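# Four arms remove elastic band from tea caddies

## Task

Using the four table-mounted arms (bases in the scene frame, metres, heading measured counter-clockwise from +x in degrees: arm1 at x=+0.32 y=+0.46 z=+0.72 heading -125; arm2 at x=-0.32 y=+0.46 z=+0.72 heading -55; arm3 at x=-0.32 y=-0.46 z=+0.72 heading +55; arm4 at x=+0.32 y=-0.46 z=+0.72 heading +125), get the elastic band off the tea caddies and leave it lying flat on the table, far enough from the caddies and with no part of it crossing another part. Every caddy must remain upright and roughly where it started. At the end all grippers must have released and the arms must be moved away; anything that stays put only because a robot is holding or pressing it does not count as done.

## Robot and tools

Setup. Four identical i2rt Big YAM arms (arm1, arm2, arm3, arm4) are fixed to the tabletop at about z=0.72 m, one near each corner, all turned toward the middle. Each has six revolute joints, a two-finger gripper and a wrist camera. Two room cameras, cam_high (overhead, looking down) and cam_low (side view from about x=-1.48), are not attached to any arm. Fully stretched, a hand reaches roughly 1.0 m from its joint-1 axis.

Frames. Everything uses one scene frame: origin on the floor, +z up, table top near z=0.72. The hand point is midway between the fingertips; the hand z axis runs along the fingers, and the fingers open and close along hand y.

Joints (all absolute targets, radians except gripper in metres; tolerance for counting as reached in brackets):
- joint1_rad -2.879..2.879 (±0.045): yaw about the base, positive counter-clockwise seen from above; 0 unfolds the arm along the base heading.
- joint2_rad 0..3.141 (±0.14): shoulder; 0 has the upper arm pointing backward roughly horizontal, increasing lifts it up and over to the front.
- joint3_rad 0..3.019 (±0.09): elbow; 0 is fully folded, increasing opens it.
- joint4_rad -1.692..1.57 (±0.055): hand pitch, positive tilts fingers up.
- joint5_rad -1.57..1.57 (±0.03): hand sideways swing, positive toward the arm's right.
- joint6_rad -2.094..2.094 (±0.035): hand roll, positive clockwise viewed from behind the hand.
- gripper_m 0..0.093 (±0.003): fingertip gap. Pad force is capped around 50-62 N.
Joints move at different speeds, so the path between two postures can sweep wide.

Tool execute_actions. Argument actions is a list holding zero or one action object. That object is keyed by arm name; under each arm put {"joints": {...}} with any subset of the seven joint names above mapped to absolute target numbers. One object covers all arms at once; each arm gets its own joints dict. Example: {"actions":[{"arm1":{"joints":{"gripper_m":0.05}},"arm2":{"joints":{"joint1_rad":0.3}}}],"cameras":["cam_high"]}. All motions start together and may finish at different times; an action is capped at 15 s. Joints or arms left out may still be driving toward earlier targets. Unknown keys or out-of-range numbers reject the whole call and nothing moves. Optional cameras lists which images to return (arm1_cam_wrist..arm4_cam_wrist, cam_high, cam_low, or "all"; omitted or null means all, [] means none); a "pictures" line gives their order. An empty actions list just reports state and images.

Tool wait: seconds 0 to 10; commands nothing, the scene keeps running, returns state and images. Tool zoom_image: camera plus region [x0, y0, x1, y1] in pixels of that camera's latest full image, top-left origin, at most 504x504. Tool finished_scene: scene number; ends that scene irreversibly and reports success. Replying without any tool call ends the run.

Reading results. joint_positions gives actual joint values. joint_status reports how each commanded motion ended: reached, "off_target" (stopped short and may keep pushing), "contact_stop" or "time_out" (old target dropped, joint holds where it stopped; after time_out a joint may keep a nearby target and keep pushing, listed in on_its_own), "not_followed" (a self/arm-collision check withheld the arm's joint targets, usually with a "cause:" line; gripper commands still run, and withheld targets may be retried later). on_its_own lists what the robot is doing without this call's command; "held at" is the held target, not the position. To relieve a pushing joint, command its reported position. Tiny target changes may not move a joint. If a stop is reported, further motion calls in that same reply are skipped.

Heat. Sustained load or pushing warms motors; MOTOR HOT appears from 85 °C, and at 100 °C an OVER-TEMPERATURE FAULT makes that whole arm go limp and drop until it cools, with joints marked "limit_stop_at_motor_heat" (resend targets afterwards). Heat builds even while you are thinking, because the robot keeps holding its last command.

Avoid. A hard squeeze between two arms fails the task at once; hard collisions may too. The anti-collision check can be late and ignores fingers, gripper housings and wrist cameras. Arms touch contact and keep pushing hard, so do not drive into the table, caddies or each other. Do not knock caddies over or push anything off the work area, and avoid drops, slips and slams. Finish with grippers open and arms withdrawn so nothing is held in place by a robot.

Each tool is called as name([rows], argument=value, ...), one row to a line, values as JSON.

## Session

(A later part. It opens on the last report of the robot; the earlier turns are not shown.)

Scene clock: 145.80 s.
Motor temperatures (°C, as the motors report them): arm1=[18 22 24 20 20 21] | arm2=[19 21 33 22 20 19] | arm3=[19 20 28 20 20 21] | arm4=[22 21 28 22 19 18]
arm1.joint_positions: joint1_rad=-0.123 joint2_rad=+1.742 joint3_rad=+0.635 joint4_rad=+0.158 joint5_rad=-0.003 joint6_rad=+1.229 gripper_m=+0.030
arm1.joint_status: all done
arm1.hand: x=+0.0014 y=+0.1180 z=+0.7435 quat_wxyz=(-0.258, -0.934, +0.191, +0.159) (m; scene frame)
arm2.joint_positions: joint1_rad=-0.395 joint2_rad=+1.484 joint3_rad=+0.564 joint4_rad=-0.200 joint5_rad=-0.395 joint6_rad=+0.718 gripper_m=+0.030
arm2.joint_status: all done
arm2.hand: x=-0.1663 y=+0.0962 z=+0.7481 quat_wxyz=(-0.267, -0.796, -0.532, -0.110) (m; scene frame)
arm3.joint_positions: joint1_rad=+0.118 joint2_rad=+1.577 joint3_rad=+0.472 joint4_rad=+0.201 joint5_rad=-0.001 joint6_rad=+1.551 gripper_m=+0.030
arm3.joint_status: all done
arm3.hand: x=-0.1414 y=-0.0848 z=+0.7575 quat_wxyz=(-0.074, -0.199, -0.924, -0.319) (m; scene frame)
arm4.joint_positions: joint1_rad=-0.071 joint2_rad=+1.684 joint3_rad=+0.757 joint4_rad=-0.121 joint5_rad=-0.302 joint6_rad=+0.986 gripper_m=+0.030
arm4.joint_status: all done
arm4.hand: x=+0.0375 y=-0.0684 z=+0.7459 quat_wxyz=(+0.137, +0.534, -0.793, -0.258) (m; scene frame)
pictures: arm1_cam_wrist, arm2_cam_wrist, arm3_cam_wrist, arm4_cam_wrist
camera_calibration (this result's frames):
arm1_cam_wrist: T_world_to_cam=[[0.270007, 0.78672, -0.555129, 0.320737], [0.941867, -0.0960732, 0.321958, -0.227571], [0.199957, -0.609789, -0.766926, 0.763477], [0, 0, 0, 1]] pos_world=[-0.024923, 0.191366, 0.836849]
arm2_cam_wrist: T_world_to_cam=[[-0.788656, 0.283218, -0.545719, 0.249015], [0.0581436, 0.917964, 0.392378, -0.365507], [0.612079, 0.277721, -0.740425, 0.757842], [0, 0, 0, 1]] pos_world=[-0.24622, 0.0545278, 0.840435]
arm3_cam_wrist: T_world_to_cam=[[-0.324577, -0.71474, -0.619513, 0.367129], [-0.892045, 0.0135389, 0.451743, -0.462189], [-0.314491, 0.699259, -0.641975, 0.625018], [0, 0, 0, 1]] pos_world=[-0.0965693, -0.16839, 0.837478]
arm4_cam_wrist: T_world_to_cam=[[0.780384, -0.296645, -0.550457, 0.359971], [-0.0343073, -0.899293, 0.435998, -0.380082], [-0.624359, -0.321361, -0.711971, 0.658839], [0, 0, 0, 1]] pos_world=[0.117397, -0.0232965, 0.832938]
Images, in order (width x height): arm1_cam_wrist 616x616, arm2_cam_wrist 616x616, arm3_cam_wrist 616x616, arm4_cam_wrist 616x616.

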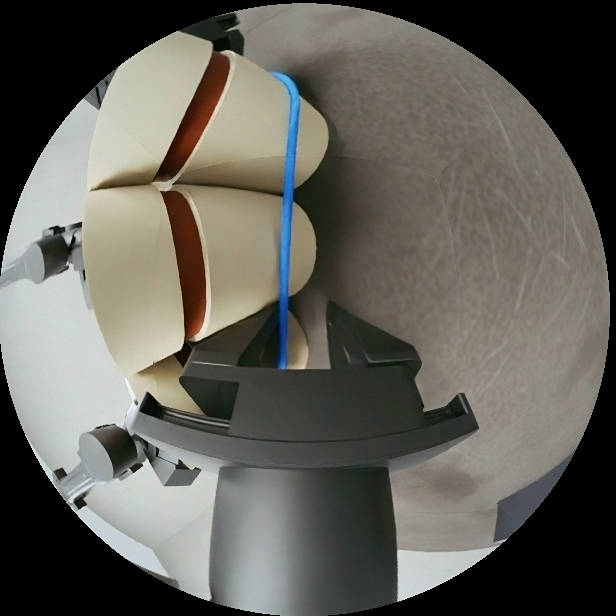

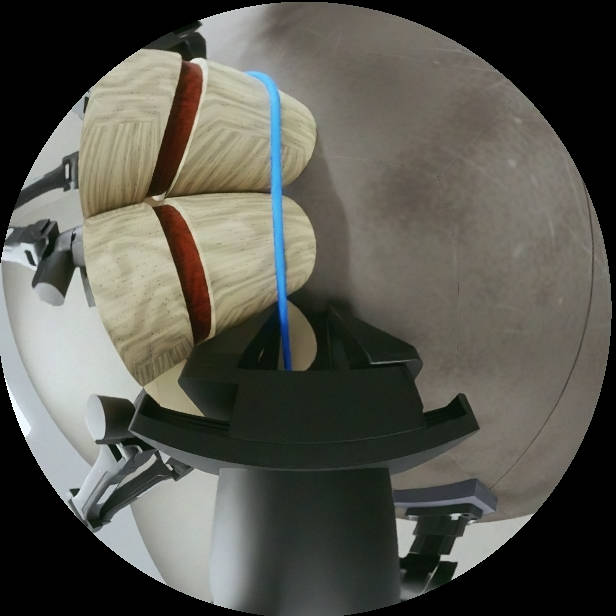

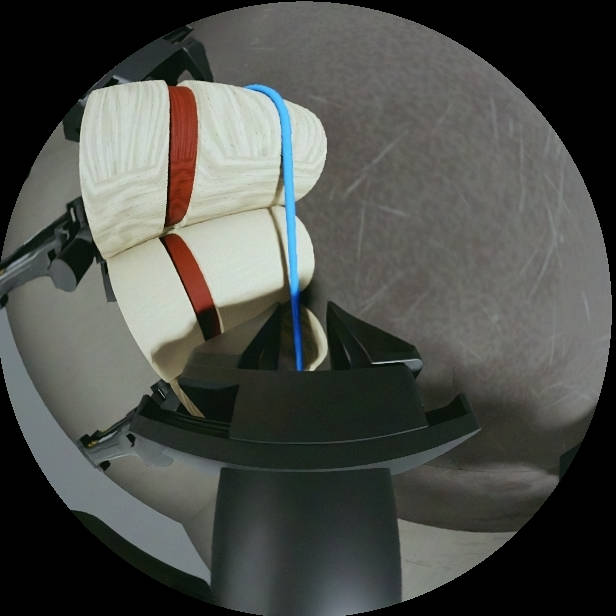

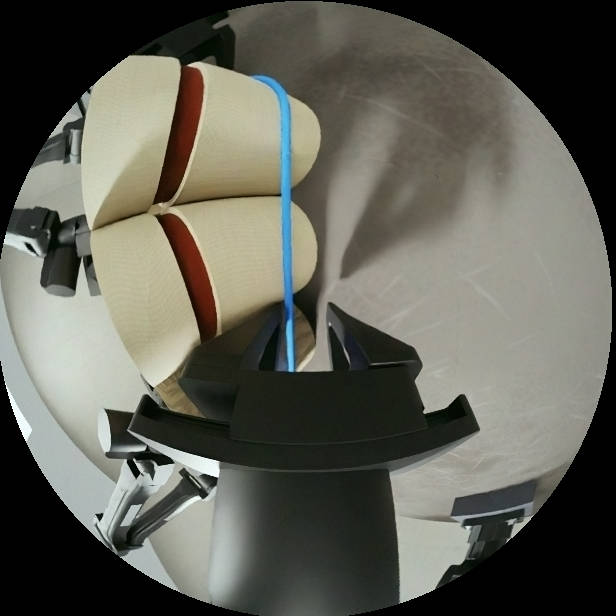

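Arm3 a bit deeper, then close.

execute_actions([
  {"arm3":{"joints":{"joint2_rad":1.64,"joint4_rad":0.265}}},
], cameras=[])

execute_actions([
  {"arm1":{"joints":{"gripper_m":0,"joint4_rad":0.172}},"arm2":{"joints":{"gripper_m":0,"joint4_rad":-0.185}},"arm3":{"joints":{"gripper_m":0}},"arm4":{"joints":{"gripper_m":0,"joint4_rad":-0.105}}},
])

Scene clock: 150.43 s.
Motor temperatures (°C, as the motors report them): arm1=[18 22 23 20 20 21] | arm2=[19 21 33 22 20 19] | arm3=[19 20 28 20 20 21] | arm4=[22 21 27 22 19 18]
arm1.joint_positions: joint1_rad=-0.123 joint2_rad=+1.742 joint3_rad=+0.635 joint4_rad=+0.158 joint5_rad=-0.003 joint6_rad=+1.229 gripper_m=+0.030
arm1.joint_status: not commanded
arm1.hand: x=+0.0014 y=+0.1180 z=+0.7435 quat_wxyz=(-0.258, -0.934, +0.191, +0.159) (m; scene frame)
arm2.joint_positions: joint1_rad=-0.395 joint2_rad=+1.484 joint3_rad=+0.564 joint4_rad=-0.200 joint5_rad=-0.395 joint6_rad=+0.718 gripper_m=+0.030
arm2.joint_status: not commanded
arm2.hand: x=-0.1663 y=+0.0962 z=+0.7481 quat_wxyz=(-0.267, -0.796, -0.532, -0.110) (m; scene frame)
arm3.joint_positions: joint1_rad=+0.118 joint2_rad=+1.621 joint3_rad=+0.472 joint4_rad=+0.245 joint5_rad=-0.001 joint6_rad=+1.551 gripper_m=+0.030
arm3.joint_status: all done
arm3.hand: x=-0.1408 y=-0.0836 z=+0.7467 quat_wxyz=(-0.074, -0.199, -0.924, -0.319) (m; scene frame)
arm4.joint_positions: joint1_rad=-0.070 joint2_rad=+1.684 joint3_rad=+0.757 joint4_rad=-0.121 joint5_rad=-0.302 joint6_rad=+0.986 gripper_m=+0.030
arm4.joint_status: not commanded
arm4.hand: x=+0.0374 y=-0.0686 z=+0.7459 quat_wxyz=(+0.137, +0.534, -0.793, -0.258) (m; scene frame)
pictures: none
No camera images: the call's "cameras" was empty. Leave "cameras" out to get every camera's image.

Scene clock: 151.00 s.
Motor temperatures (°C, as the motors report them): arm1=[18 22 23 20 20 21] | arm2=[19 21 33 22 20 19] | arm3=[19 20 28 20 20 21] | arm4=[22 21 27 22 19 18]
arm1.joint_positions: joint1_rad=-0.123 joint2_rad=+1.742 joint3_rad=+0.635 joint4_rad=+0.160 joint5_rad=-0.003 joint6_rad=+1.229 gripper_m=+0.003
arm1.joint_status: all done
arm1.hand: x=+0.0013 y=+0.1175 z=+0.7437 quat_wxyz=(-0.259, -0.933, +0.191, +0.159) (m; scene frame)
arm2.joint_positions: joint1_rad=-0.390 joint2_rad=+1.484 joint3_rad=+0.564 joint4_rad=-0.199 joint5_rad=-0.395 joint6_rad=+0.718 gripper_m=+0.002
arm2.joint_status: all done
arm2.hand: x=-0.1643 y=+0.0967 z=+0.7484 quat_wxyz=(-0.267, -0.794, -0.535, -0.111) (m; scene frame)
arm3.joint_positions: joint1_rad=+0.118 joint2_rad=+1.621 joint3_rad=+0.472 joint4_rad=+0.246 joint5_rad=-0.001 joint6_rad=+1.551 gripper_m=+0.002
arm3.joint_status: all done
arm3.hand: x=-0.1407 y=-0.0832 z=+0.7470 quat_wxyz=(-0.074, -0.199, -0.923, -0.320) (m; scene frame)
arm4.joint_positions: joint1_rad=-0.070 joint2_rad=+1.684 joint3_rad=+0.757 joint4_rad=-0.116 joint5_rad=-0.302 joint6_rad=+0.986 gripper_m=+0.002
arm4.joint_status: all done
arm4.hand: x=+0.0367 y=-0.0678 z=+0.7465 quat_wxyz=(+0.137, +0.535, -0.792, -0.261) (m; scene frame)
pictures: arm1_cam_wrist, arm2_cam_wrist, arm3_cam_wrist, arm4_cam_wrist, cam_high, cam_low
camera_calibration (this result's frames):
arm1_cam_wrist: T_world_to_cam=[[0.26893, 0.785992, -0.55668, 0.322502], [0.942268, -0.0949764, 0.321107, -0.227121], [0.199516, -0.610898, -0.766157, 0.762987], [0, 0, 0, 1]] pos_world=[-0.0249491, 0.191052, 0.837028]
arm2_cam_wrist: T_world_to_cam=[[-0.789652, 0.278535, -0.546688, 0.251598], [0.0529176, 0.918615, 0.391594, -0.366482], [0.611268, 0.280294, -0.740126, 0.756051], [0, 0, 0, 1]] pos_world=[-0.244081, 0.0546603, 0.840631]
arm3_cam_wrist: T_world_to_cam=[[-0.324172, -0.713885, -0.62071, 0.362985], [-0.892341, 0.012918, 0.451177, -0.456494], [-0.31407, 0.700144, -0.641217, 0.616993], [0, 0, 0, 1]] pos_world=[-0.0958994, -0.166957, 0.826894]
arm4_cam_wrist: T_world_to_cam=[[0.77925, -0.29367, -0.55365, 0.363752], [-0.0325438, -0.901186, 0.432208, -0.377125], [-0.625868, -0.31878, -0.711806, 0.659075], [0, 0, 0, 1]] pos_world=[0.116768, -0.0229368, 0.833521]
Images, in order (width x height): arm1_cam_wrist 616x616, arm2_cam_wrist 616x616, arm3_cam_wrist 616x616, arm4_cam_wrist 616x616, cam_high 672x504, cam_low 672x504.

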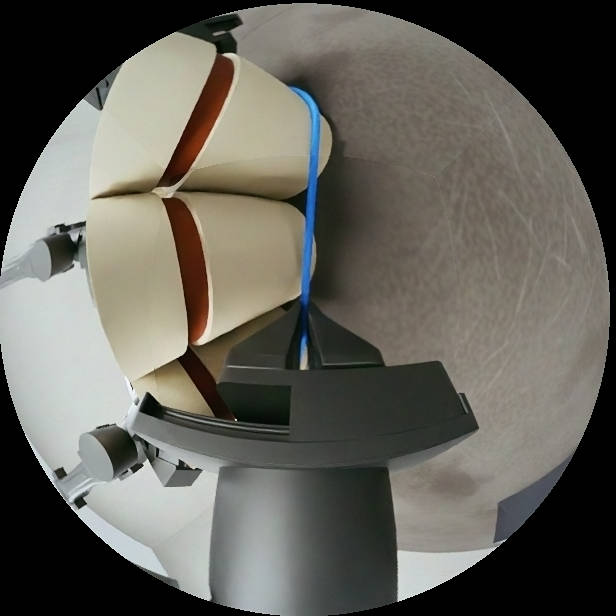

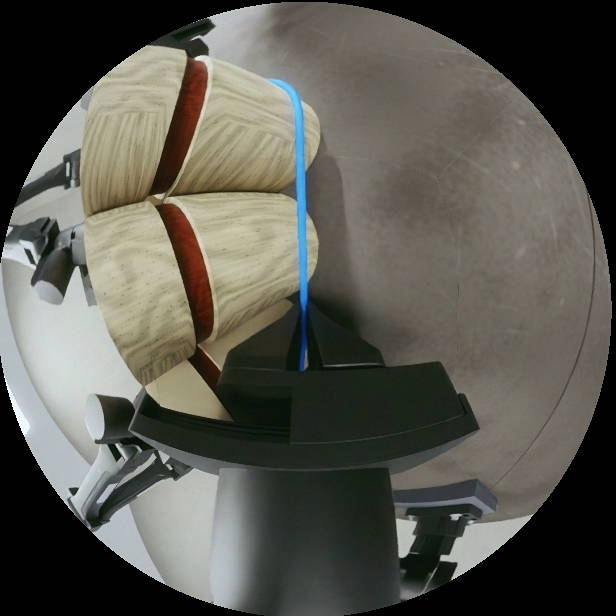

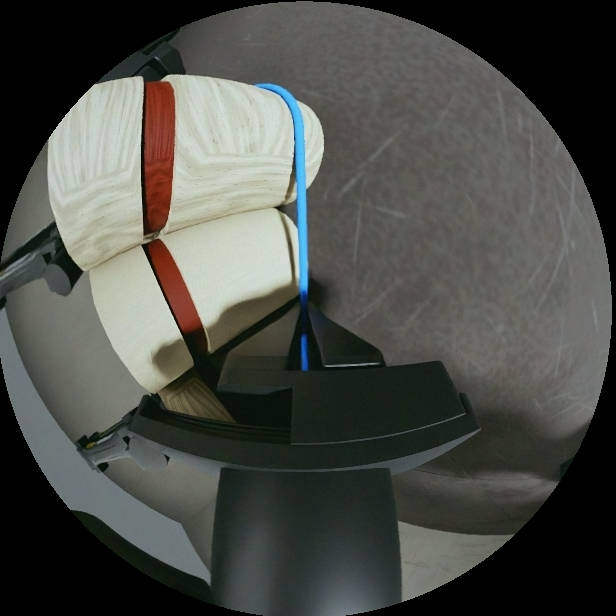

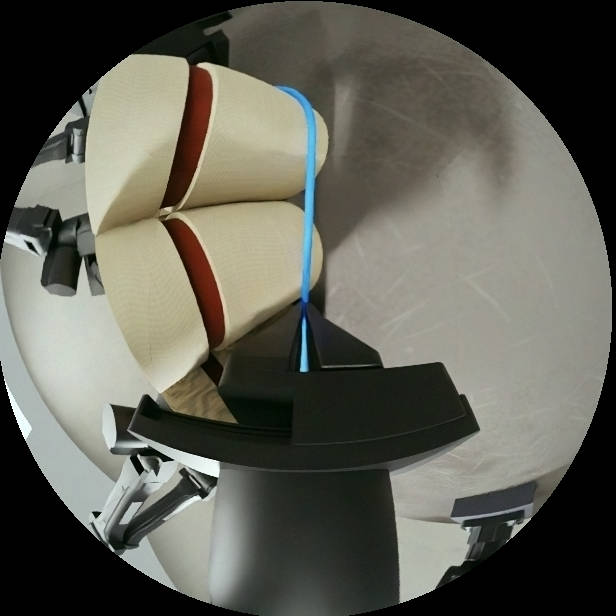

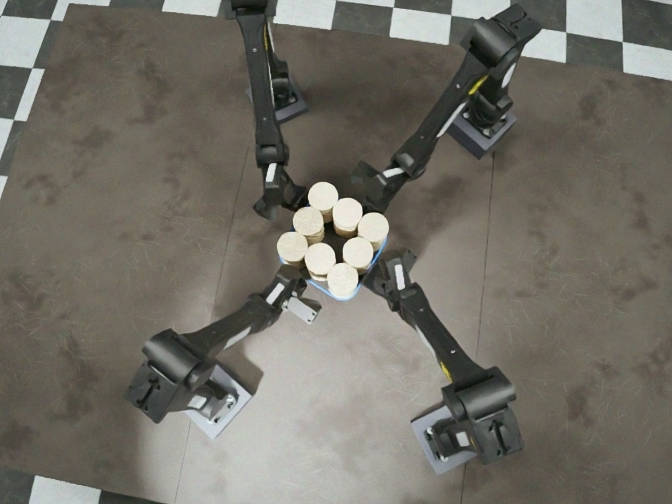

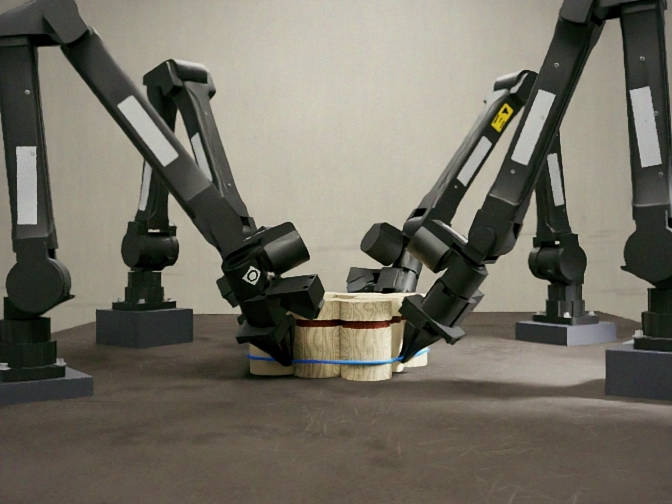

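zoom_image(camera="cam_low", region=[230,300,450,390])

zoom_image(camera="arm4_cam_wrist", region=[260,270,360,380])

zoom_image(camera="arm1_cam_wrist", region=[260,270,360,380])

Region (230, 300, 450, 390) of cam_low's 672x504 image, scaled by 2.291, with more detail than that image has; it fills the top 206 rows of this view, and the rest is white.

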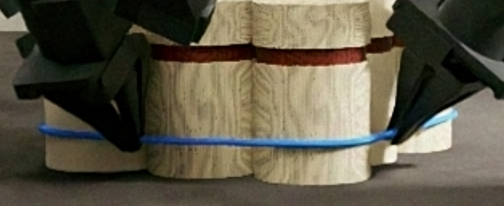

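Region (260, 270, 360, 380) of arm4_cam_wrist's 616x616 image, scaled by 4.582, with more detail than that image has; it fills the left 458 columns of this view, and the rest is white.

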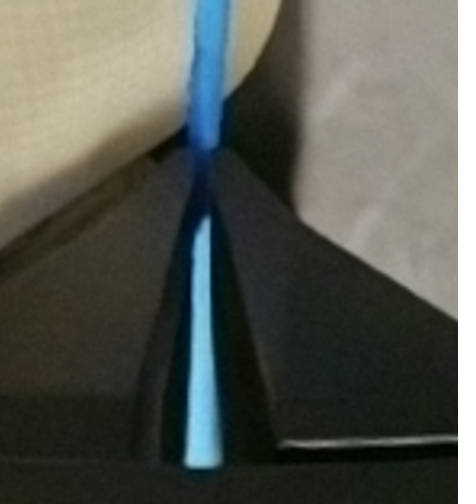

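Region (260, 270, 360, 380) of arm1_cam_wrist's 616x616 image, scaled by 4.582, with more detail than that image has; it fills the left 458 columns of this view, and the rest is white.

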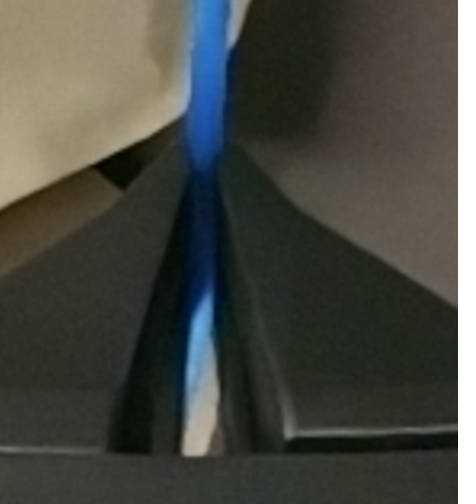

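execute_actions([
  {"arm1":{"joints":{"gripper_m":0.016}},"arm2":{"joints":{"gripper_m":0.016}},"arm3":{"joints":{"gripper_m":0.016}},"arm4":{"joints":{"gripper_m":0.016}}},
], cameras=[])

execute_actions([
  {"arm1":{"joints":{"joint2_rad":1.785,"joint4_rad":0.225}},"arm2":{"joints":{"joint2_rad":1.535,"joint4_rad":-0.135}},"arm3":{"joints":{"joint2_rad":1.685,"joint4_rad":0.32}},"arm4":{"joints":{"joint2_rad":1.725,"joint4_rad":-0.06}}},
], cameras=[])

execute_actions([
  {"arm1":{"joints":{"gripper_m":0}},"arm2":{"joints":{"gripper_m":0}},"arm3":{"joints":{"gripper_m":0}},"arm4":{"joints":{"gripper_m":0}}},
])

Scene clock: 167.67 s.
Motor temperatures (°C, as the motors report them): arm1=[18 22 23 20 20 21] | arm2=[19 21 33 22 20 19] | arm3=[19 20 27 20 20 21] | arm4=[22 21 27 22 19 18]
arm1.joint_positions: joint1_rad=-0.123 joint2_rad=+1.742 joint3_rad=+0.635 joint4_rad=+0.161 joint5_rad=-0.003 joint6_rad=+1.229 gripper_m=+0.016
arm1.joint_status: all done
arm1.hand: x=+0.0012 y=+0.1174 z=+0.7438 quat_wxyz=(-0.259, -0.933, +0.191, +0.159) (m; scene frame)
arm2.joint_positions: joint1_rad=-0.384 joint2_rad=+1.484 joint3_rad=+0.566 joint4_rad=-0.199 joint5_rad=-0.397 joint6_rad=+0.718 gripper_m=+0.016
arm2.joint_status: all done
arm2.hand: x=-0.1618 y=+0.0969 z=+0.7489 quat_wxyz=(-0.268, -0.792, -0.537, -0.112) (m; scene frame)
arm3.joint_positions: joint1_rad=+0.118 joint2_rad=+1.621 joint3_rad=+0.472 joint4_rad=+0.246 joint5_rad=-0.001 joint6_rad=+1.551 gripper_m=+0.016
arm3.joint_status: all done
arm3.hand: x=-0.1407 y=-0.0832 z=+0.7470 quat_wxyz=(-0.074, -0.199, -0.923, -0.320) (m; scene frame)
arm4.joint_positions: joint1_rad=-0.070 joint2_rad=+1.684 joint3_rad=+0.757 joint4_rad=-0.116 joint5_rad=-0.302 joint6_rad=+0.986 gripper_m=+0.016
arm4.joint_status: all done
arm4.hand: x=+0.0368 y=-0.0677 z=+0.7465 quat_wxyz=(+0.136, +0.534, -0.792, -0.261) (m; scene frame)
pictures: none
No camera images: the call's "cameras" was empty. Leave "cameras" out to get every camera's image.

Scene clock: 168.43 s.
Motor temperatures (°C, as the motors report them): arm1=[18 22 23 20 20 21] | arm2=[19 21 33 22 20 19] | arm3=[19 20 27 20 20 21] | arm4=[22 21 27 22 19 18]
arm1.joint_positions: joint1_rad=-0.123 joint2_rad=+1.770 joint3_rad=+0.635 joint4_rad=+0.200 joint5_rad=-0.003 joint6_rad=+1.229 gripper_m=+0.016
arm1.joint_status: all done
arm1.hand: x=-0.0006 y=+0.1156 z=+0.7370 quat_wxyz=(-0.264, -0.932, +0.191, +0.162) (m; scene frame)
arm2.joint_positions: joint1_rad=-0.384 joint2_rad=+1.523 joint3_rad=+0.566 joint4_rad=-0.158 joint5_rad=-0.397 joint6_rad=+0.718 gripper_m=+0.016
arm2.joint_status: all done
arm2.hand: x=-0.1611 y=+0.0936 z=+0.7389 quat_wxyz=(-0.269, -0.792, -0.537, -0.112) (m; scene frame)
arm3.joint_positions: joint1_rad=+0.118 joint2_rad=+1.664 joint3_rad=+0.472 joint4_rad=+0.301 joint5_rad=-0.001 joint6_rad=+1.551 gripper_m=+0.016
arm3.joint_status: all done
arm3.hand: x=-0.1394 y=-0.0805 z=+0.7381 quat_wxyz=(-0.075, -0.199, -0.922, -0.325) (m; scene frame)
arm4.joint_positions: joint1_rad=-0.070 joint2_rad=+1.722 joint3_rad=+0.757 joint4_rad=-0.087 joint5_rad=-0.302 joint6_rad=+0.986 gripper_m=+0.016
arm4.joint_status: all done
arm4.hand: x=+0.0366 y=-0.0675 z=+0.7325 quat_wxyz=(+0.137, +0.535, -0.794, -0.256) (m; scene frame)
pictures: none
No camera images: the call's "cameras" was empty. Leave "cameras" out to get every camera's image.

Scene clock: 168.93 s.
Motor temperatures (°C, as the motors report them): arm1=[18 22 23 20 20 21] | arm2=[19 21 33 22 20 19] | arm3=[19 20 27 20 20 21] | arm4=[22 21 27 22 19 18]
arm1.joint_positions: joint1_rad=-0.123 joint2_rad=+1.770 joint3_rad=+0.635 joint4_rad=+0.209 joint5_rad=-0.003 joint6_rad=+1.229 gripper_m=+0.003
arm1.joint_status: gripper_m off_target (ended at +0.003, target +0.000)
arm1.hand: x=-0.0018 y=+0.1142 z=+0.7383 quat_wxyz=(-0.267, -0.930, +0.190, +0.164) (m; scene frame)
arm2.joint_positions: joint1_rad=-0.384 joint2_rad=+1.526 joint3_rad=+0.566 joint4_rad=-0.153 joint5_rad=-0.396 joint6_rad=+0.718 gripper_m=+0.003
arm2.joint_status: all done
arm2.hand: x=-0.1610 y=+0.0929 z=+0.7381 quat_wxyz=(-0.270, -0.791, -0.537, -0.111) (m; scene frame)
arm3.joint_positions: joint1_rad=+0.118 joint2_rad=+1.664 joint3_rad=+0.472 joint4_rad=+0.301 joint5_rad=-0.001 joint6_rad=+1.551 gripper_m=+0.002
arm3.joint_status: all done
arm3.hand: x=-0.1394 y=-0.0805 z=+0.7381 quat_wxyz=(-0.075, -0.199, -0.922, -0.325) (m; scene frame)
arm4.joint_positions: joint1_rad=-0.070 joint2_rad=+1.722 joint3_rad=+0.757 joint4_rad=-0.079 joint5_rad=-0.302 joint6_rad=+0.987 gripper_m=+0.003
arm4.joint_status: all done
arm4.hand: x=+0.0358 y=-0.0660 z=+0.7334 quat_wxyz=(+0.136, +0.534, -0.793, -0.260) (m; scene frame)
pictures: arm1_cam_wrist, arm2_cam_wrist, arm3_cam_wrist, arm4_cam_wrist, cam_high, cam_low
camera_calibration (this result's frames):
arm1_cam_wrist: T_world_to_cam=[[0.261083, 0.777185, -0.572554, 0.335649], [0.946704, -0.0902358, 0.309208, -0.214498], [0.188647, -0.622768, -0.759323, 0.753736], [0, 0, 0, 1]] pos_world=[-0.0267564, 0.189186, 0.830831]
arm2_cam_wrist: T_world_to_cam=[[-0.790053, 0.270482, -0.550142, 0.252922], [0.0461946, 0.921117, 0.386535, -0.356752], [0.611296, 0.279969, -0.740226, 0.747617], [0, 0, 0, 1]] pos_world=[-0.240714, 0.0508898, 0.830445]
arm3_cam_wrist: T_world_to_cam=[[-0.321313, -0.707854, -0.629048, 0.366793], [-0.894401, 0.00859395, 0.447184, -0.449042], [-0.311135, 0.706307, -0.635866, 0.606721], [0, 0, 0, 1]] pos_world=[-0.094996, -0.165036, 0.817328]
arm4_cam_wrist: T_world_to_cam=[[0.779412, -0.294445, -0.553008, 0.357184], [-0.0332449, -0.900873, 0.432808, -0.370309], [-0.625629, -0.318951, -0.71194, 0.649808], [0, 0, 0, 1]] pos_world=[0.115834, -0.0211726, 0.820423]
Images, in order (width x height): arm1_cam_wrist 616x616, arm2_cam_wrist 616x616, arm3_cam_wrist 616x616, arm4_cam_wrist 616x616, cam_high 672x504, cam_low 672x504.

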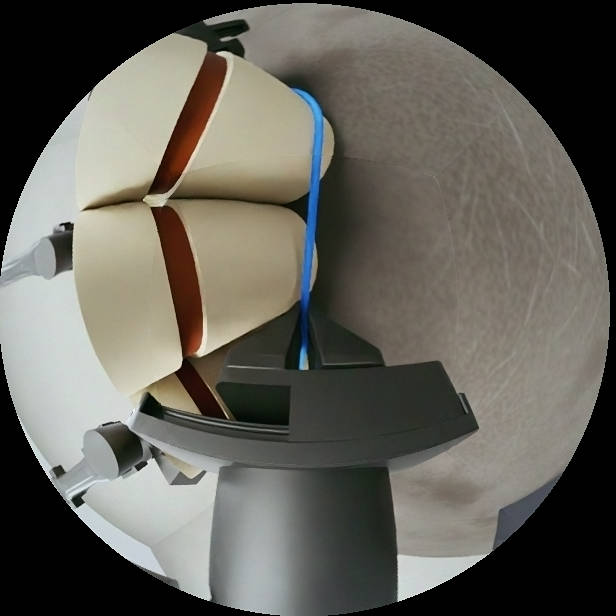

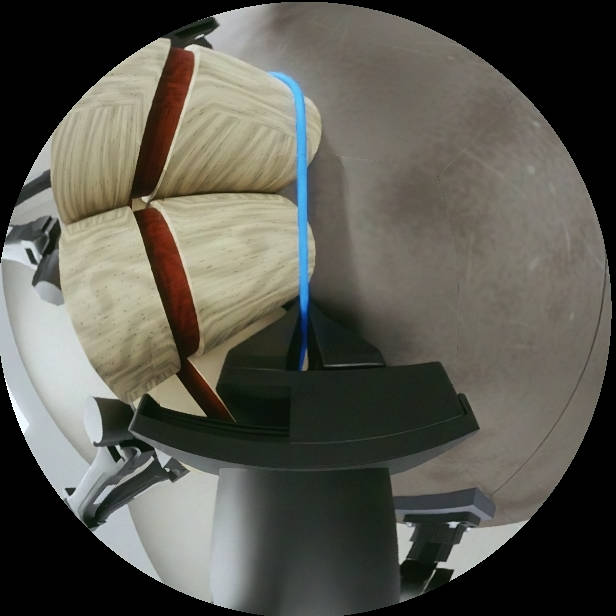

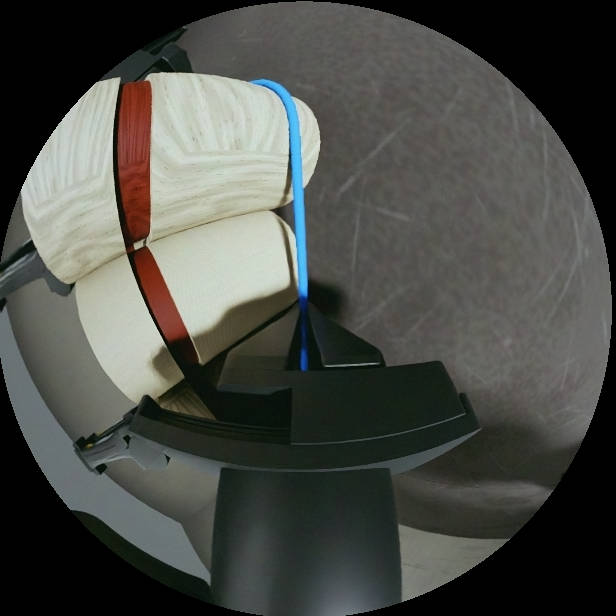

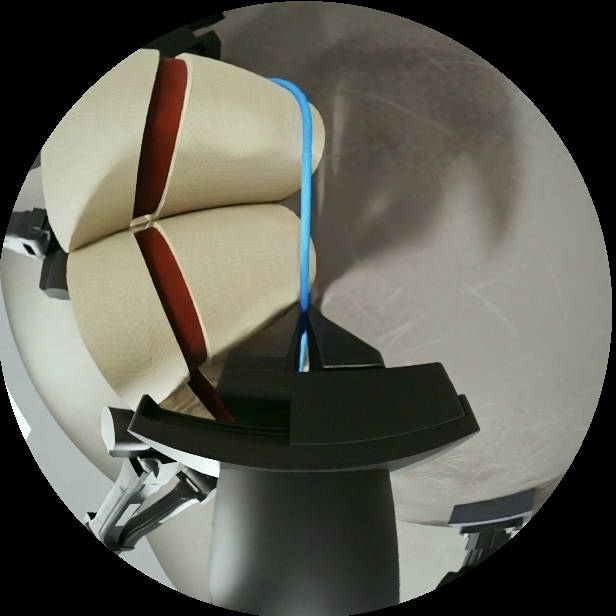

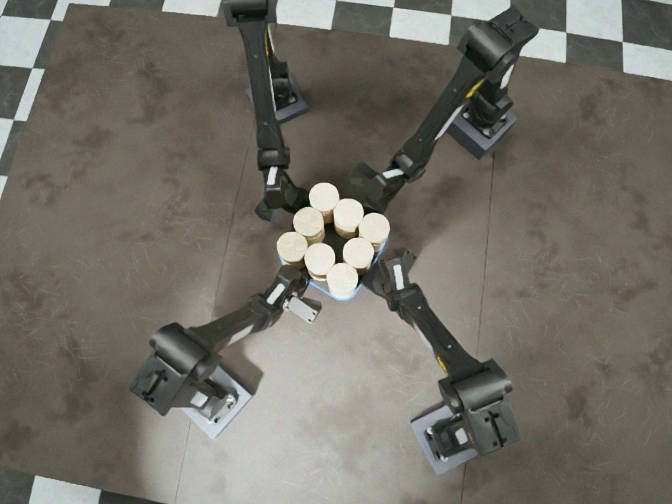

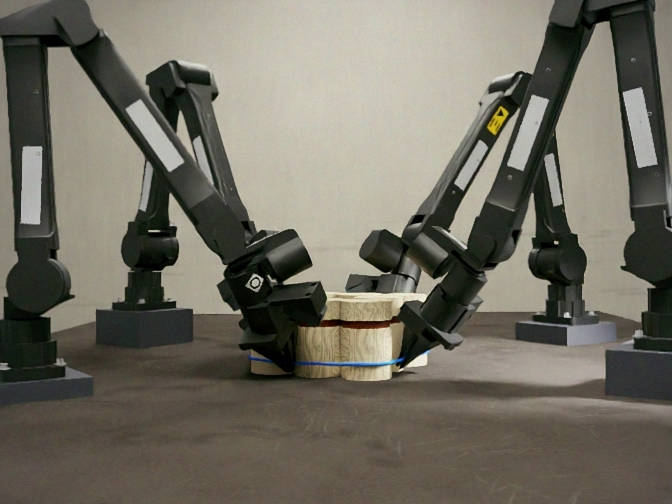

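execute_actions([
  {"arm1":{"joints":{"joint2_rad":1.68,"joint4_rad":0.12}},"arm2":{"joints":{"joint2_rad":1.42,"joint4_rad":-0.235}},"arm3":{"joints":{"joint2_rad":1.56,"joint4_rad":0.2}},"arm4":{"joints":{"joint2_rad":1.63,"joint4_rad":-0.16}}},
], cameras=[])

execute_actions([
  {"arm1":{"joints":{"joint1_rad":-0.04,"joint2_rad":1.56,"joint3_rad":0.494,"joint4_rad":0.165,"joint6_rad":1.4}},"arm2":{"joints":{"joint1_rad":-0.306,"joint2_rad":1.22,"joint3_rad":0.402,"joint4_rad":-0.185,"joint5_rad":-0.2,"joint6_rad":1.1}},"arm3":{"joints":{"joint1_rad":0.235,"joint2_rad":1.445,"joint3_rad":0.41,"joint4_rad":0.14,"joint6_rad":1.65}},"arm4":{"joints":{"joint1_rad":0.025,"joint2_rad":1.515,"joint3_rad":0.65,"joint4_rad":-0.135,"joint5_rad":-0.15,"joint6_rad":1.2}}},
], cameras=["cam_high","cam_low"])

zoom_image(camera="cam_high", region=[230,140,440,340])

Scene clock: 213.10 s.
Motor temperatures (°C, as the motors report them): arm1=[18 22 23 20 20 21] | arm2=[19 21 32 22 20 19] | arm3=[19 20 27 20 19 21] | arm4=[22 21 27 22 19 18]
arm1.joint_positions: joint1_rad=-0.123 joint2_rad=+1.685 joint3_rad=+0.635 joint4_rad=+0.125 joint5_rad=-0.003 joint6_rad=+1.230 gripper_m=+0.003
arm1.joint_status: all done
arm1.hand: x=-0.0005 y=+0.1154 z=+0.7642 quat_wxyz=(-0.268, -0.930, +0.191, +0.165) (m; scene frame)
arm2.joint_positions: joint1_rad=-0.384 joint2_rad=+1.424 joint3_rad=+0.566 joint4_rad=-0.226 joint5_rad=-0.396 joint6_rad=+0.718 gripper_m=+0.003
arm2.joint_status: all done
arm2.hand: x=-0.1613 y=+0.0954 z=+0.7684 quat_wxyz=(-0.283, -0.787, -0.538, -0.107) (m; scene frame)
arm3.joint_positions: joint1_rad=+0.118 joint2_rad=+1.568 joint3_rad=+0.472 joint4_rad=+0.212 joint5_rad=-0.001 joint6_rad=+1.551 gripper_m=+0.002
arm3.joint_status: all done
arm3.hand: x=-0.1398 y=-0.0817 z=+0.7625 quat_wxyz=(-0.077, -0.198, -0.920, -0.328) (m; scene frame)
arm4.joint_positions: joint1_rad=-0.070 joint2_rad=+1.637 joint3_rad=+0.757 joint4_rad=-0.151 joint5_rad=-0.301 joint6_rad=+0.987 gripper_m=+0.003
arm4.joint_status: all done
arm4.hand: x=+0.0373 y=-0.0685 z=+0.7637 quat_wxyz=(+0.136, +0.534, -0.791, -0.266) (m; scene frame)
pictures: none
No camera images: the call's "cameras" was empty. Leave "cameras" out to get every camera's image.

Scene clock: 214.47 s.
Motor temperatures (°C, as the motors report them): arm1=[18 22 23 20 20 21] | arm2=[19 21 32 22 20 19] | arm3=[19 20 27 20 19 21] | arm4=[22 21 27 22 19 18]
arm1.joint_positions: joint1_rad=-0.047 joint2_rad=+1.558 joint3_rad=+0.513 joint4_rad=+0.171 joint5_rad=+0.008 joint6_rad=+1.396 gripper_m=+0.003
arm1.joint_status: all done
arm1.hand: x=+0.0478 y=+0.1219 z=+0.7834 quat_wxyz=(-0.305, -0.912, +0.232, +0.145) (m; scene frame)
arm2.joint_positions: joint1_rad=-0.299 joint2_rad=+1.220 joint3_rad=+0.421 joint4_rad=-0.187 joint5_rad=-0.211 joint6_rad=+1.082 gripper_m=+0.003
arm2.joint_status: all done
arm2.hand: x=-0.1716 y=+0.1351 z=+0.7815 quat_wxyz=(-0.295, -0.861, -0.407, -0.073) (m; scene frame)
arm3.joint_positions: joint1_rad=+0.227 joint2_rad=+1.453 joint3_rad=+0.416 joint4_rad=+0.158 joint5_rad=+0.007 joint6_rad=+1.643 gripper_m=+0.002
arm3.joint_status: all done
arm3.hand: x=-0.1883 y=-0.0868 z=+0.7794 quat_wxyz=(-0.047, -0.191, -0.921, -0.336) (m; scene frame)
arm4.joint_positions: joint1_rad=+0.030 joint2_rad=+1.521 joint3_rad=+0.660 joint4_rad=-0.137 joint5_rad=-0.151 joint6_rad=+1.191 gripper_m=+0.003
arm4.joint_status: all done
arm4.hand: x=+0.0366 y=-0.1070 z=+0.7763 quat_wxyz=(+0.105, +0.478, -0.830, -0.270) (m; scene frame)
pictures: cam_high, cam_low
Images, in order (width x height): cam_high 672x504, cam_low 672x504.

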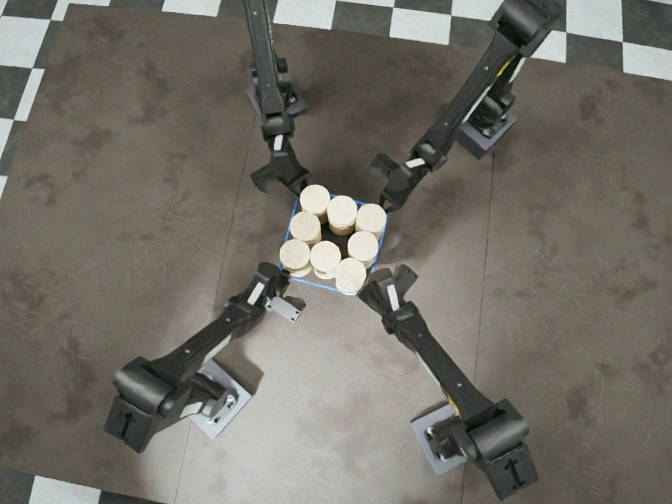

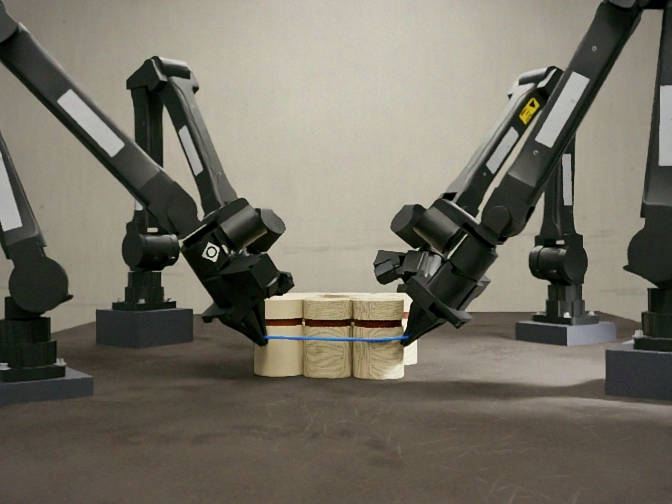

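Region (230, 140, 440, 340) of cam_high's 672x504 image, scaled by 2.400, with more detail than that image has; it fills the top 480 rows of this view, and the rest is white.

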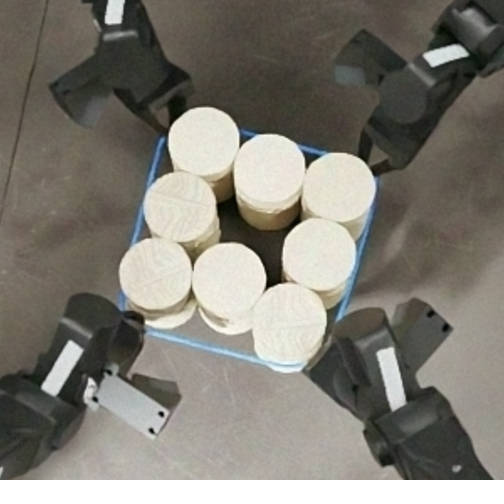

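execute_actions([
  {"arm1":{"joints":{"joint1_rad":0.085,"joint2_rad":1.592,"joint3_rad":0.522,"joint4_rad":0.165,"joint6_rad":1.65}},"arm2":{"joints":{"joint1_rad":-0.05,"joint2_rad":1.154,"joint3_rad":0.35,"joint4_rad":-0.21,"joint5_rad":0,"joint6_rad":1.5}},"arm3":{"joints":{"joint1_rad":0.375,"joint2_rad":1.528,"joint3_rad":0.51,"joint4_rad":0.13,"joint6_rad":1.85}},"arm4":{"joints":{"joint1_rad":0.205,"joint2_rad":1.528,"joint3_rad":0.658,"joint4_rad":-0.14,"joint5_rad":0,"joint6_rad":1.55}}},
], cameras=["cam_high"])

zoom_image(camera="cam_high", region=[230,140,440,340])

Scene clock: 228.63 s.
Motor temperatures (°C, as the motors report them): arm1=[18 22 23 20 20 21] | arm2=[19 21 30 22 20 19] | arm3=[19 20 27 20 20 21] | arm4=[22 21 26 22 19 18]
arm1.joint_positions: joint1_rad=+0.055 joint2_rad=+1.570 joint3_rad=+0.536 joint4_rad=+0.179 joint5_rad=+0.017 joint6_rad=+1.647 gripper_m=+0.003
arm1.joint_status: all done
arm1.hand: x=+0.0758 y=+0.0865 z=+0.7879 quat_wxyz=(-0.333, -0.889, +0.300, +0.095) (m; scene frame)
arm2.joint_positions: joint1_rad=-0.058 joint2_rad=+1.156 joint3_rad=+0.377 joint4_rad=-0.187 joint5_rad=-0.001 joint6_rad=+1.486 gripper_m=+0.003
arm2.joint_status: all done
arm2.hand: x=-0.1350 y=+0.1712 z=+0.7811 quat_wxyz=(-0.290, -0.903, -0.308, -0.067) (m; scene frame)
arm3.joint_positions: joint1_rad=+0.346 joint2_rad=+1.511 joint3_rad=+0.503 joint4_rad=+0.148 joint5_rad=+0.017 joint6_rad=+1.845 gripper_m=+0.002
arm3.joint_status: all done
arm3.hand: x=-0.2242 y=-0.0394 z=+0.7867 quat_wxyz=(+0.002, -0.230, -0.908, -0.349) (m; scene frame)
arm4.joint_positions: joint1_rad=+0.193 joint2_rad=+1.521 joint3_rad=+0.663 joint4_rad=-0.122 joint5_rad=+0.012 joint6_rad=+1.543 gripper_m=+0.003
arm4.joint_status: all done
arm4.hand: x=-0.0011 y=-0.1339 z=+0.7778 quat_wxyz=(+0.101, +0.376, -0.880, -0.271) (m; scene frame)
pictures: cam_high
Images, in order (width x height): cam_high 672x504.

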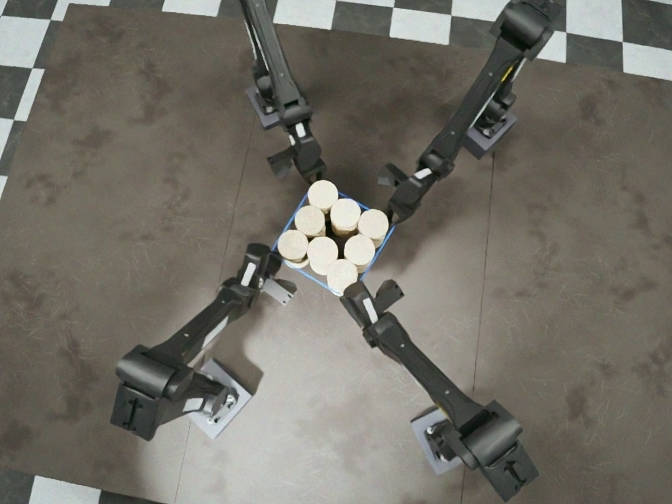

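Region (230, 140, 440, 340) of cam_high's 672x504 image, scaled by 2.400, with more detail than that image has; it fills the top 480 rows of this view, and the rest is white.

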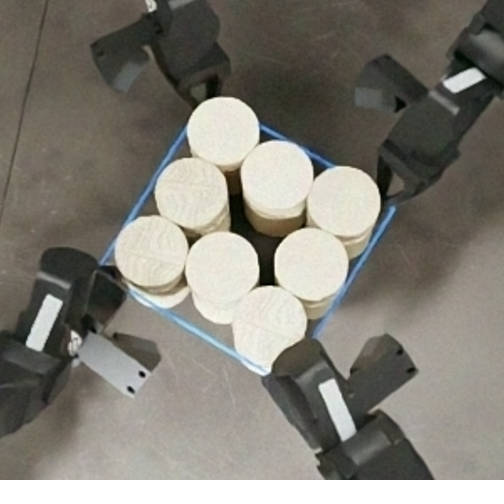

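execute_actions([
  {"arm1":{"joints":{"joint1_rad":0.14,"joint2_rad":1.502,"joint3_rad":0.45,"joint4_rad":0.14}},"arm2":{"joints":{"joint1_rad":-0.045,"joint2_rad":1.0,"joint3_rad":0.295,"joint4_rad":-0.315}},"arm3":{"joints":{"joint1_rad":0.44,"joint2_rad":1.449,"joint3_rad":0.445,"joint4_rad":0.095}},"arm4":{"joints":{"joint1_rad":0.235,"joint2_rad":1.431,"joint3_rad":0.585,"joint4_rad":-0.165}}},
], cameras=["cam_high"])

zoom_image(camera="cam_high", region=[230,140,440,340])

Scene clock: 251.47 s.
Motor temperatures (°C, as the motors report them): arm1=[18 22 22 20 21 21] | arm2=[19 21 29 21 20 19] | arm3=[19 20 27 19 20 21] | arm4=[22 21 26 22 19 18]
arm1.joint_positions: joint1_rad=+0.086 joint2_rad=+1.487 joint3_rad=+0.494 joint4_rad=+0.178 joint5_rad=+0.029 joint6_rad=+1.649 gripper_m=+0.003
arm1.joint_status: joint1_rad time_out (moved +0.032 of +0.085); the others done
arm1.on_its_own: joint1_rad reads +0.086 and still pushes toward +0.140 since a time_out
arm1.hand: x=+0.0917 y=+0.0894 z=+0.8069 quat_wxyz=(-0.351, -0.886, +0.287, +0.099) (m; scene frame)
arm2.joint_positions: joint1_rad=-0.056 joint2_rad=+0.989 joint3_rad=+0.347 joint4_rad=-0.257 joint5_rad=+0.000 joint6_rad=+1.488 gripper_m=+0.003
arm2.joint_status: joint4_rad time_out (moved -0.069 of -0.128); the others done
arm2.on_its_own: joint4_rad reads -0.257 and still pushes toward -0.315 since a time_out
arm2.hand: x=-0.1417 y=+0.1828 z=+0.8105 quat_wxyz=(-0.322, -0.893, -0.305, -0.075) (m; scene frame)
arm3.joint_positions: joint1_rad=+0.387 joint2_rad=+1.446 joint3_rad=+0.475 joint4_rad=+0.132 joint5_rad=+0.033 joint6_rad=+1.847 gripper_m=+0.002
arm3.joint_status: joint1_rad time_out (moved +0.041 of +0.094); the others done
arm3.on_its_own: joint1_rad reads +0.387 and still pushes toward +0.440 since a time_out
arm3.hand: x=-0.2405 y=-0.0458 z=+0.7996 quat_wxyz=(+0.003, -0.215, -0.909, -0.358) (m; scene frame)
arm4.joint_positions: joint1_rad=+0.200 joint2_rad=+1.422 joint3_rad=+0.626 joint4_rad=-0.122 joint5_rad=+0.017 joint6_rad=+1.545 gripper_m=+0.003
arm4.joint_status: all done
arm4.hand: x=+0.0028 y=-0.1410 z=+0.8056 quat_wxyz=(+0.111, +0.374, -0.871, -0.299) (m; scene frame)
pictures: cam_high
Images, in order (width x height): cam_high 672x504.

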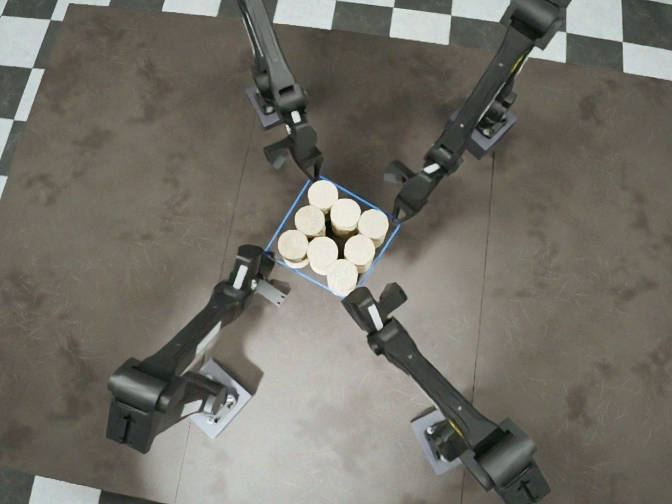

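Region (230, 140, 440, 340) of cam_high's 672x504 image, scaled by 2.400, with more detail than that image has; it fills the top 480 rows of this view, and the rest is white.

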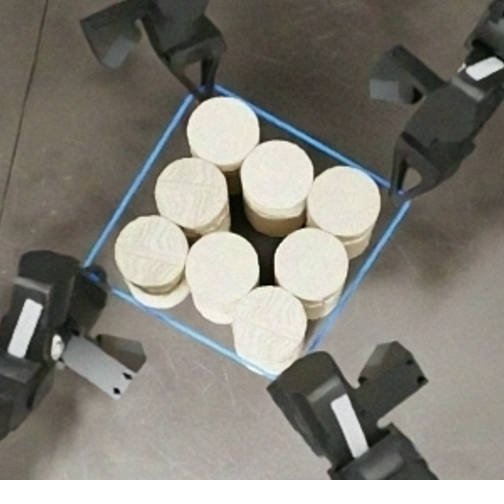

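execute_actions([
  {"arm1":{"joints":{"joint2_rad":1.271,"joint3_rad":0.515,"joint4_rad":-0.16}},"arm2":{"joints":{"joint2_rad":0.82,"joint3_rad":0.41,"joint4_rad":-0.62}},"arm3":{"joints":{"joint2_rad":1.224,"joint3_rad":0.52,"joint4_rad":-0.2}},"arm4":{"joints":{"joint2_rad":1.25,"joint3_rad":0.65,"joint4_rad":-0.41}}},
], cameras=["cam_high","cam_low"])

Scene clock: 259.33 s.
Motor temperatures (°C, as the motors report them): arm1=[18 22 22 20 21 21] | arm2=[19 21 29 21 20 19] | arm3=[19 20 27 19 21 21] | arm4=[22 21 25 22 20 18]
arm1.joint_positions: joint1_rad=+0.086 joint2_rad=+1.256 joint3_rad=+0.544 joint4_rad=-0.109 joint5_rad=+0.032 joint6_rad=+1.650 gripper_m=+0.003
arm1.joint_status: all done
arm1.on_its_own: joint1_rad reads +0.086 and still pushes toward +0.140 since a time_out
arm1.hand: x=+0.0960 y=+0.0971 z=+0.8744 quat_wxyz=(-0.348, -0.886, +0.289, +0.100) (m; scene frame)
arm2.joint_positions: joint1_rad=-0.056 joint2_rad=+0.810 joint3_rad=+0.431 joint4_rad=-0.540 joint5_rad=+0.001 joint6_rad=+1.489 gripper_m=+0.003
arm2.joint_status: joint4_rad time_out (moved -0.283 of -0.363); the others done
arm2.on_its_own: joint4_rad reads -0.540 and still pushes toward -0.620 since a time_out
arm2.hand: x=-0.1498 y=+0.1963 z=+0.8617 quat_wxyz=(-0.312, -0.897, -0.305, -0.072) (m; scene frame)
arm3.joint_positions: joint1_rad=+0.387 joint2_rad=+1.214 joint3_rad=+0.529 joint4_rad=-0.152 joint5_rad=+0.038 joint6_rad=+1.848 gripper_m=+0.002
arm3.joint_status: all done
arm3.on_its_own: joint1_rad reads +0.387 and still pushes toward +0.440 since a time_out
arm3.hand: x=-0.2412 y=-0.0540 z=+0.8683 quat_wxyz=(+0.001, -0.216, -0.908, -0.360) (m; scene frame)
arm4.joint_positions: joint1_rad=+0.202 joint2_rad=+1.243 joint3_rad=+0.672 joint4_rad=-0.338 joint5_rad=+0.020 joint6_rad=+1.546 gripper_m=+0.003
arm4.joint_status: joint4_rad time_out (moved -0.216 of -0.288); the others done
arm4.on_its_own: joint4_rad reads -0.338 and still pushes toward -0.410 since a time_out
arm4.hand: x=+0.0115 y=-0.1503 z=+0.8694 quat_wxyz=(+0.112, +0.373, -0.870, -0.303) (m; scene frame)
pictures: cam_high, cam_low
Images, in order (width x height): cam_high 672x504, cam_low 672x504.

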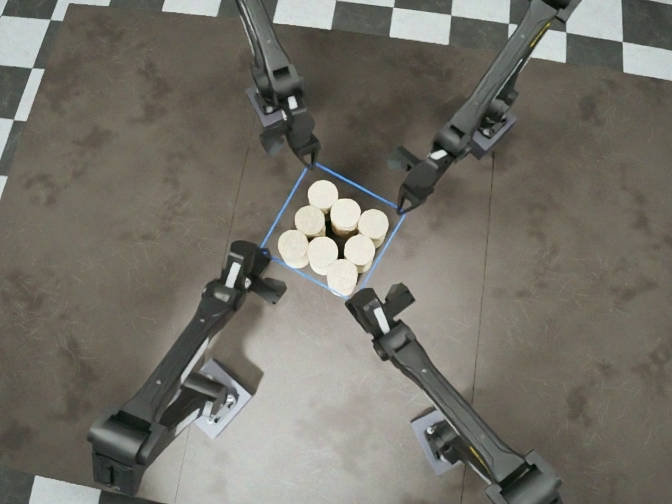

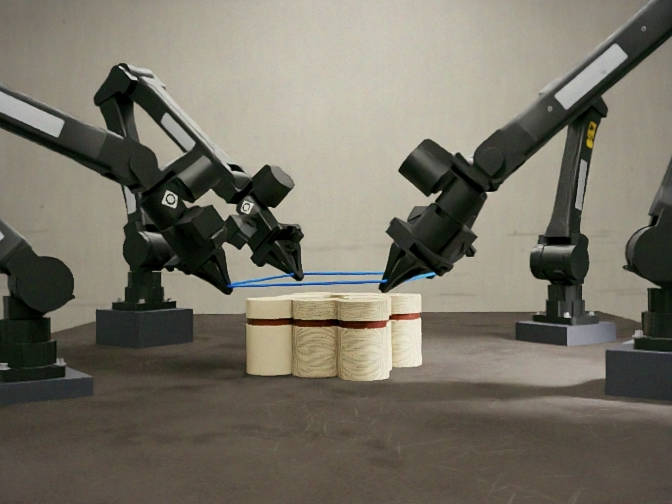

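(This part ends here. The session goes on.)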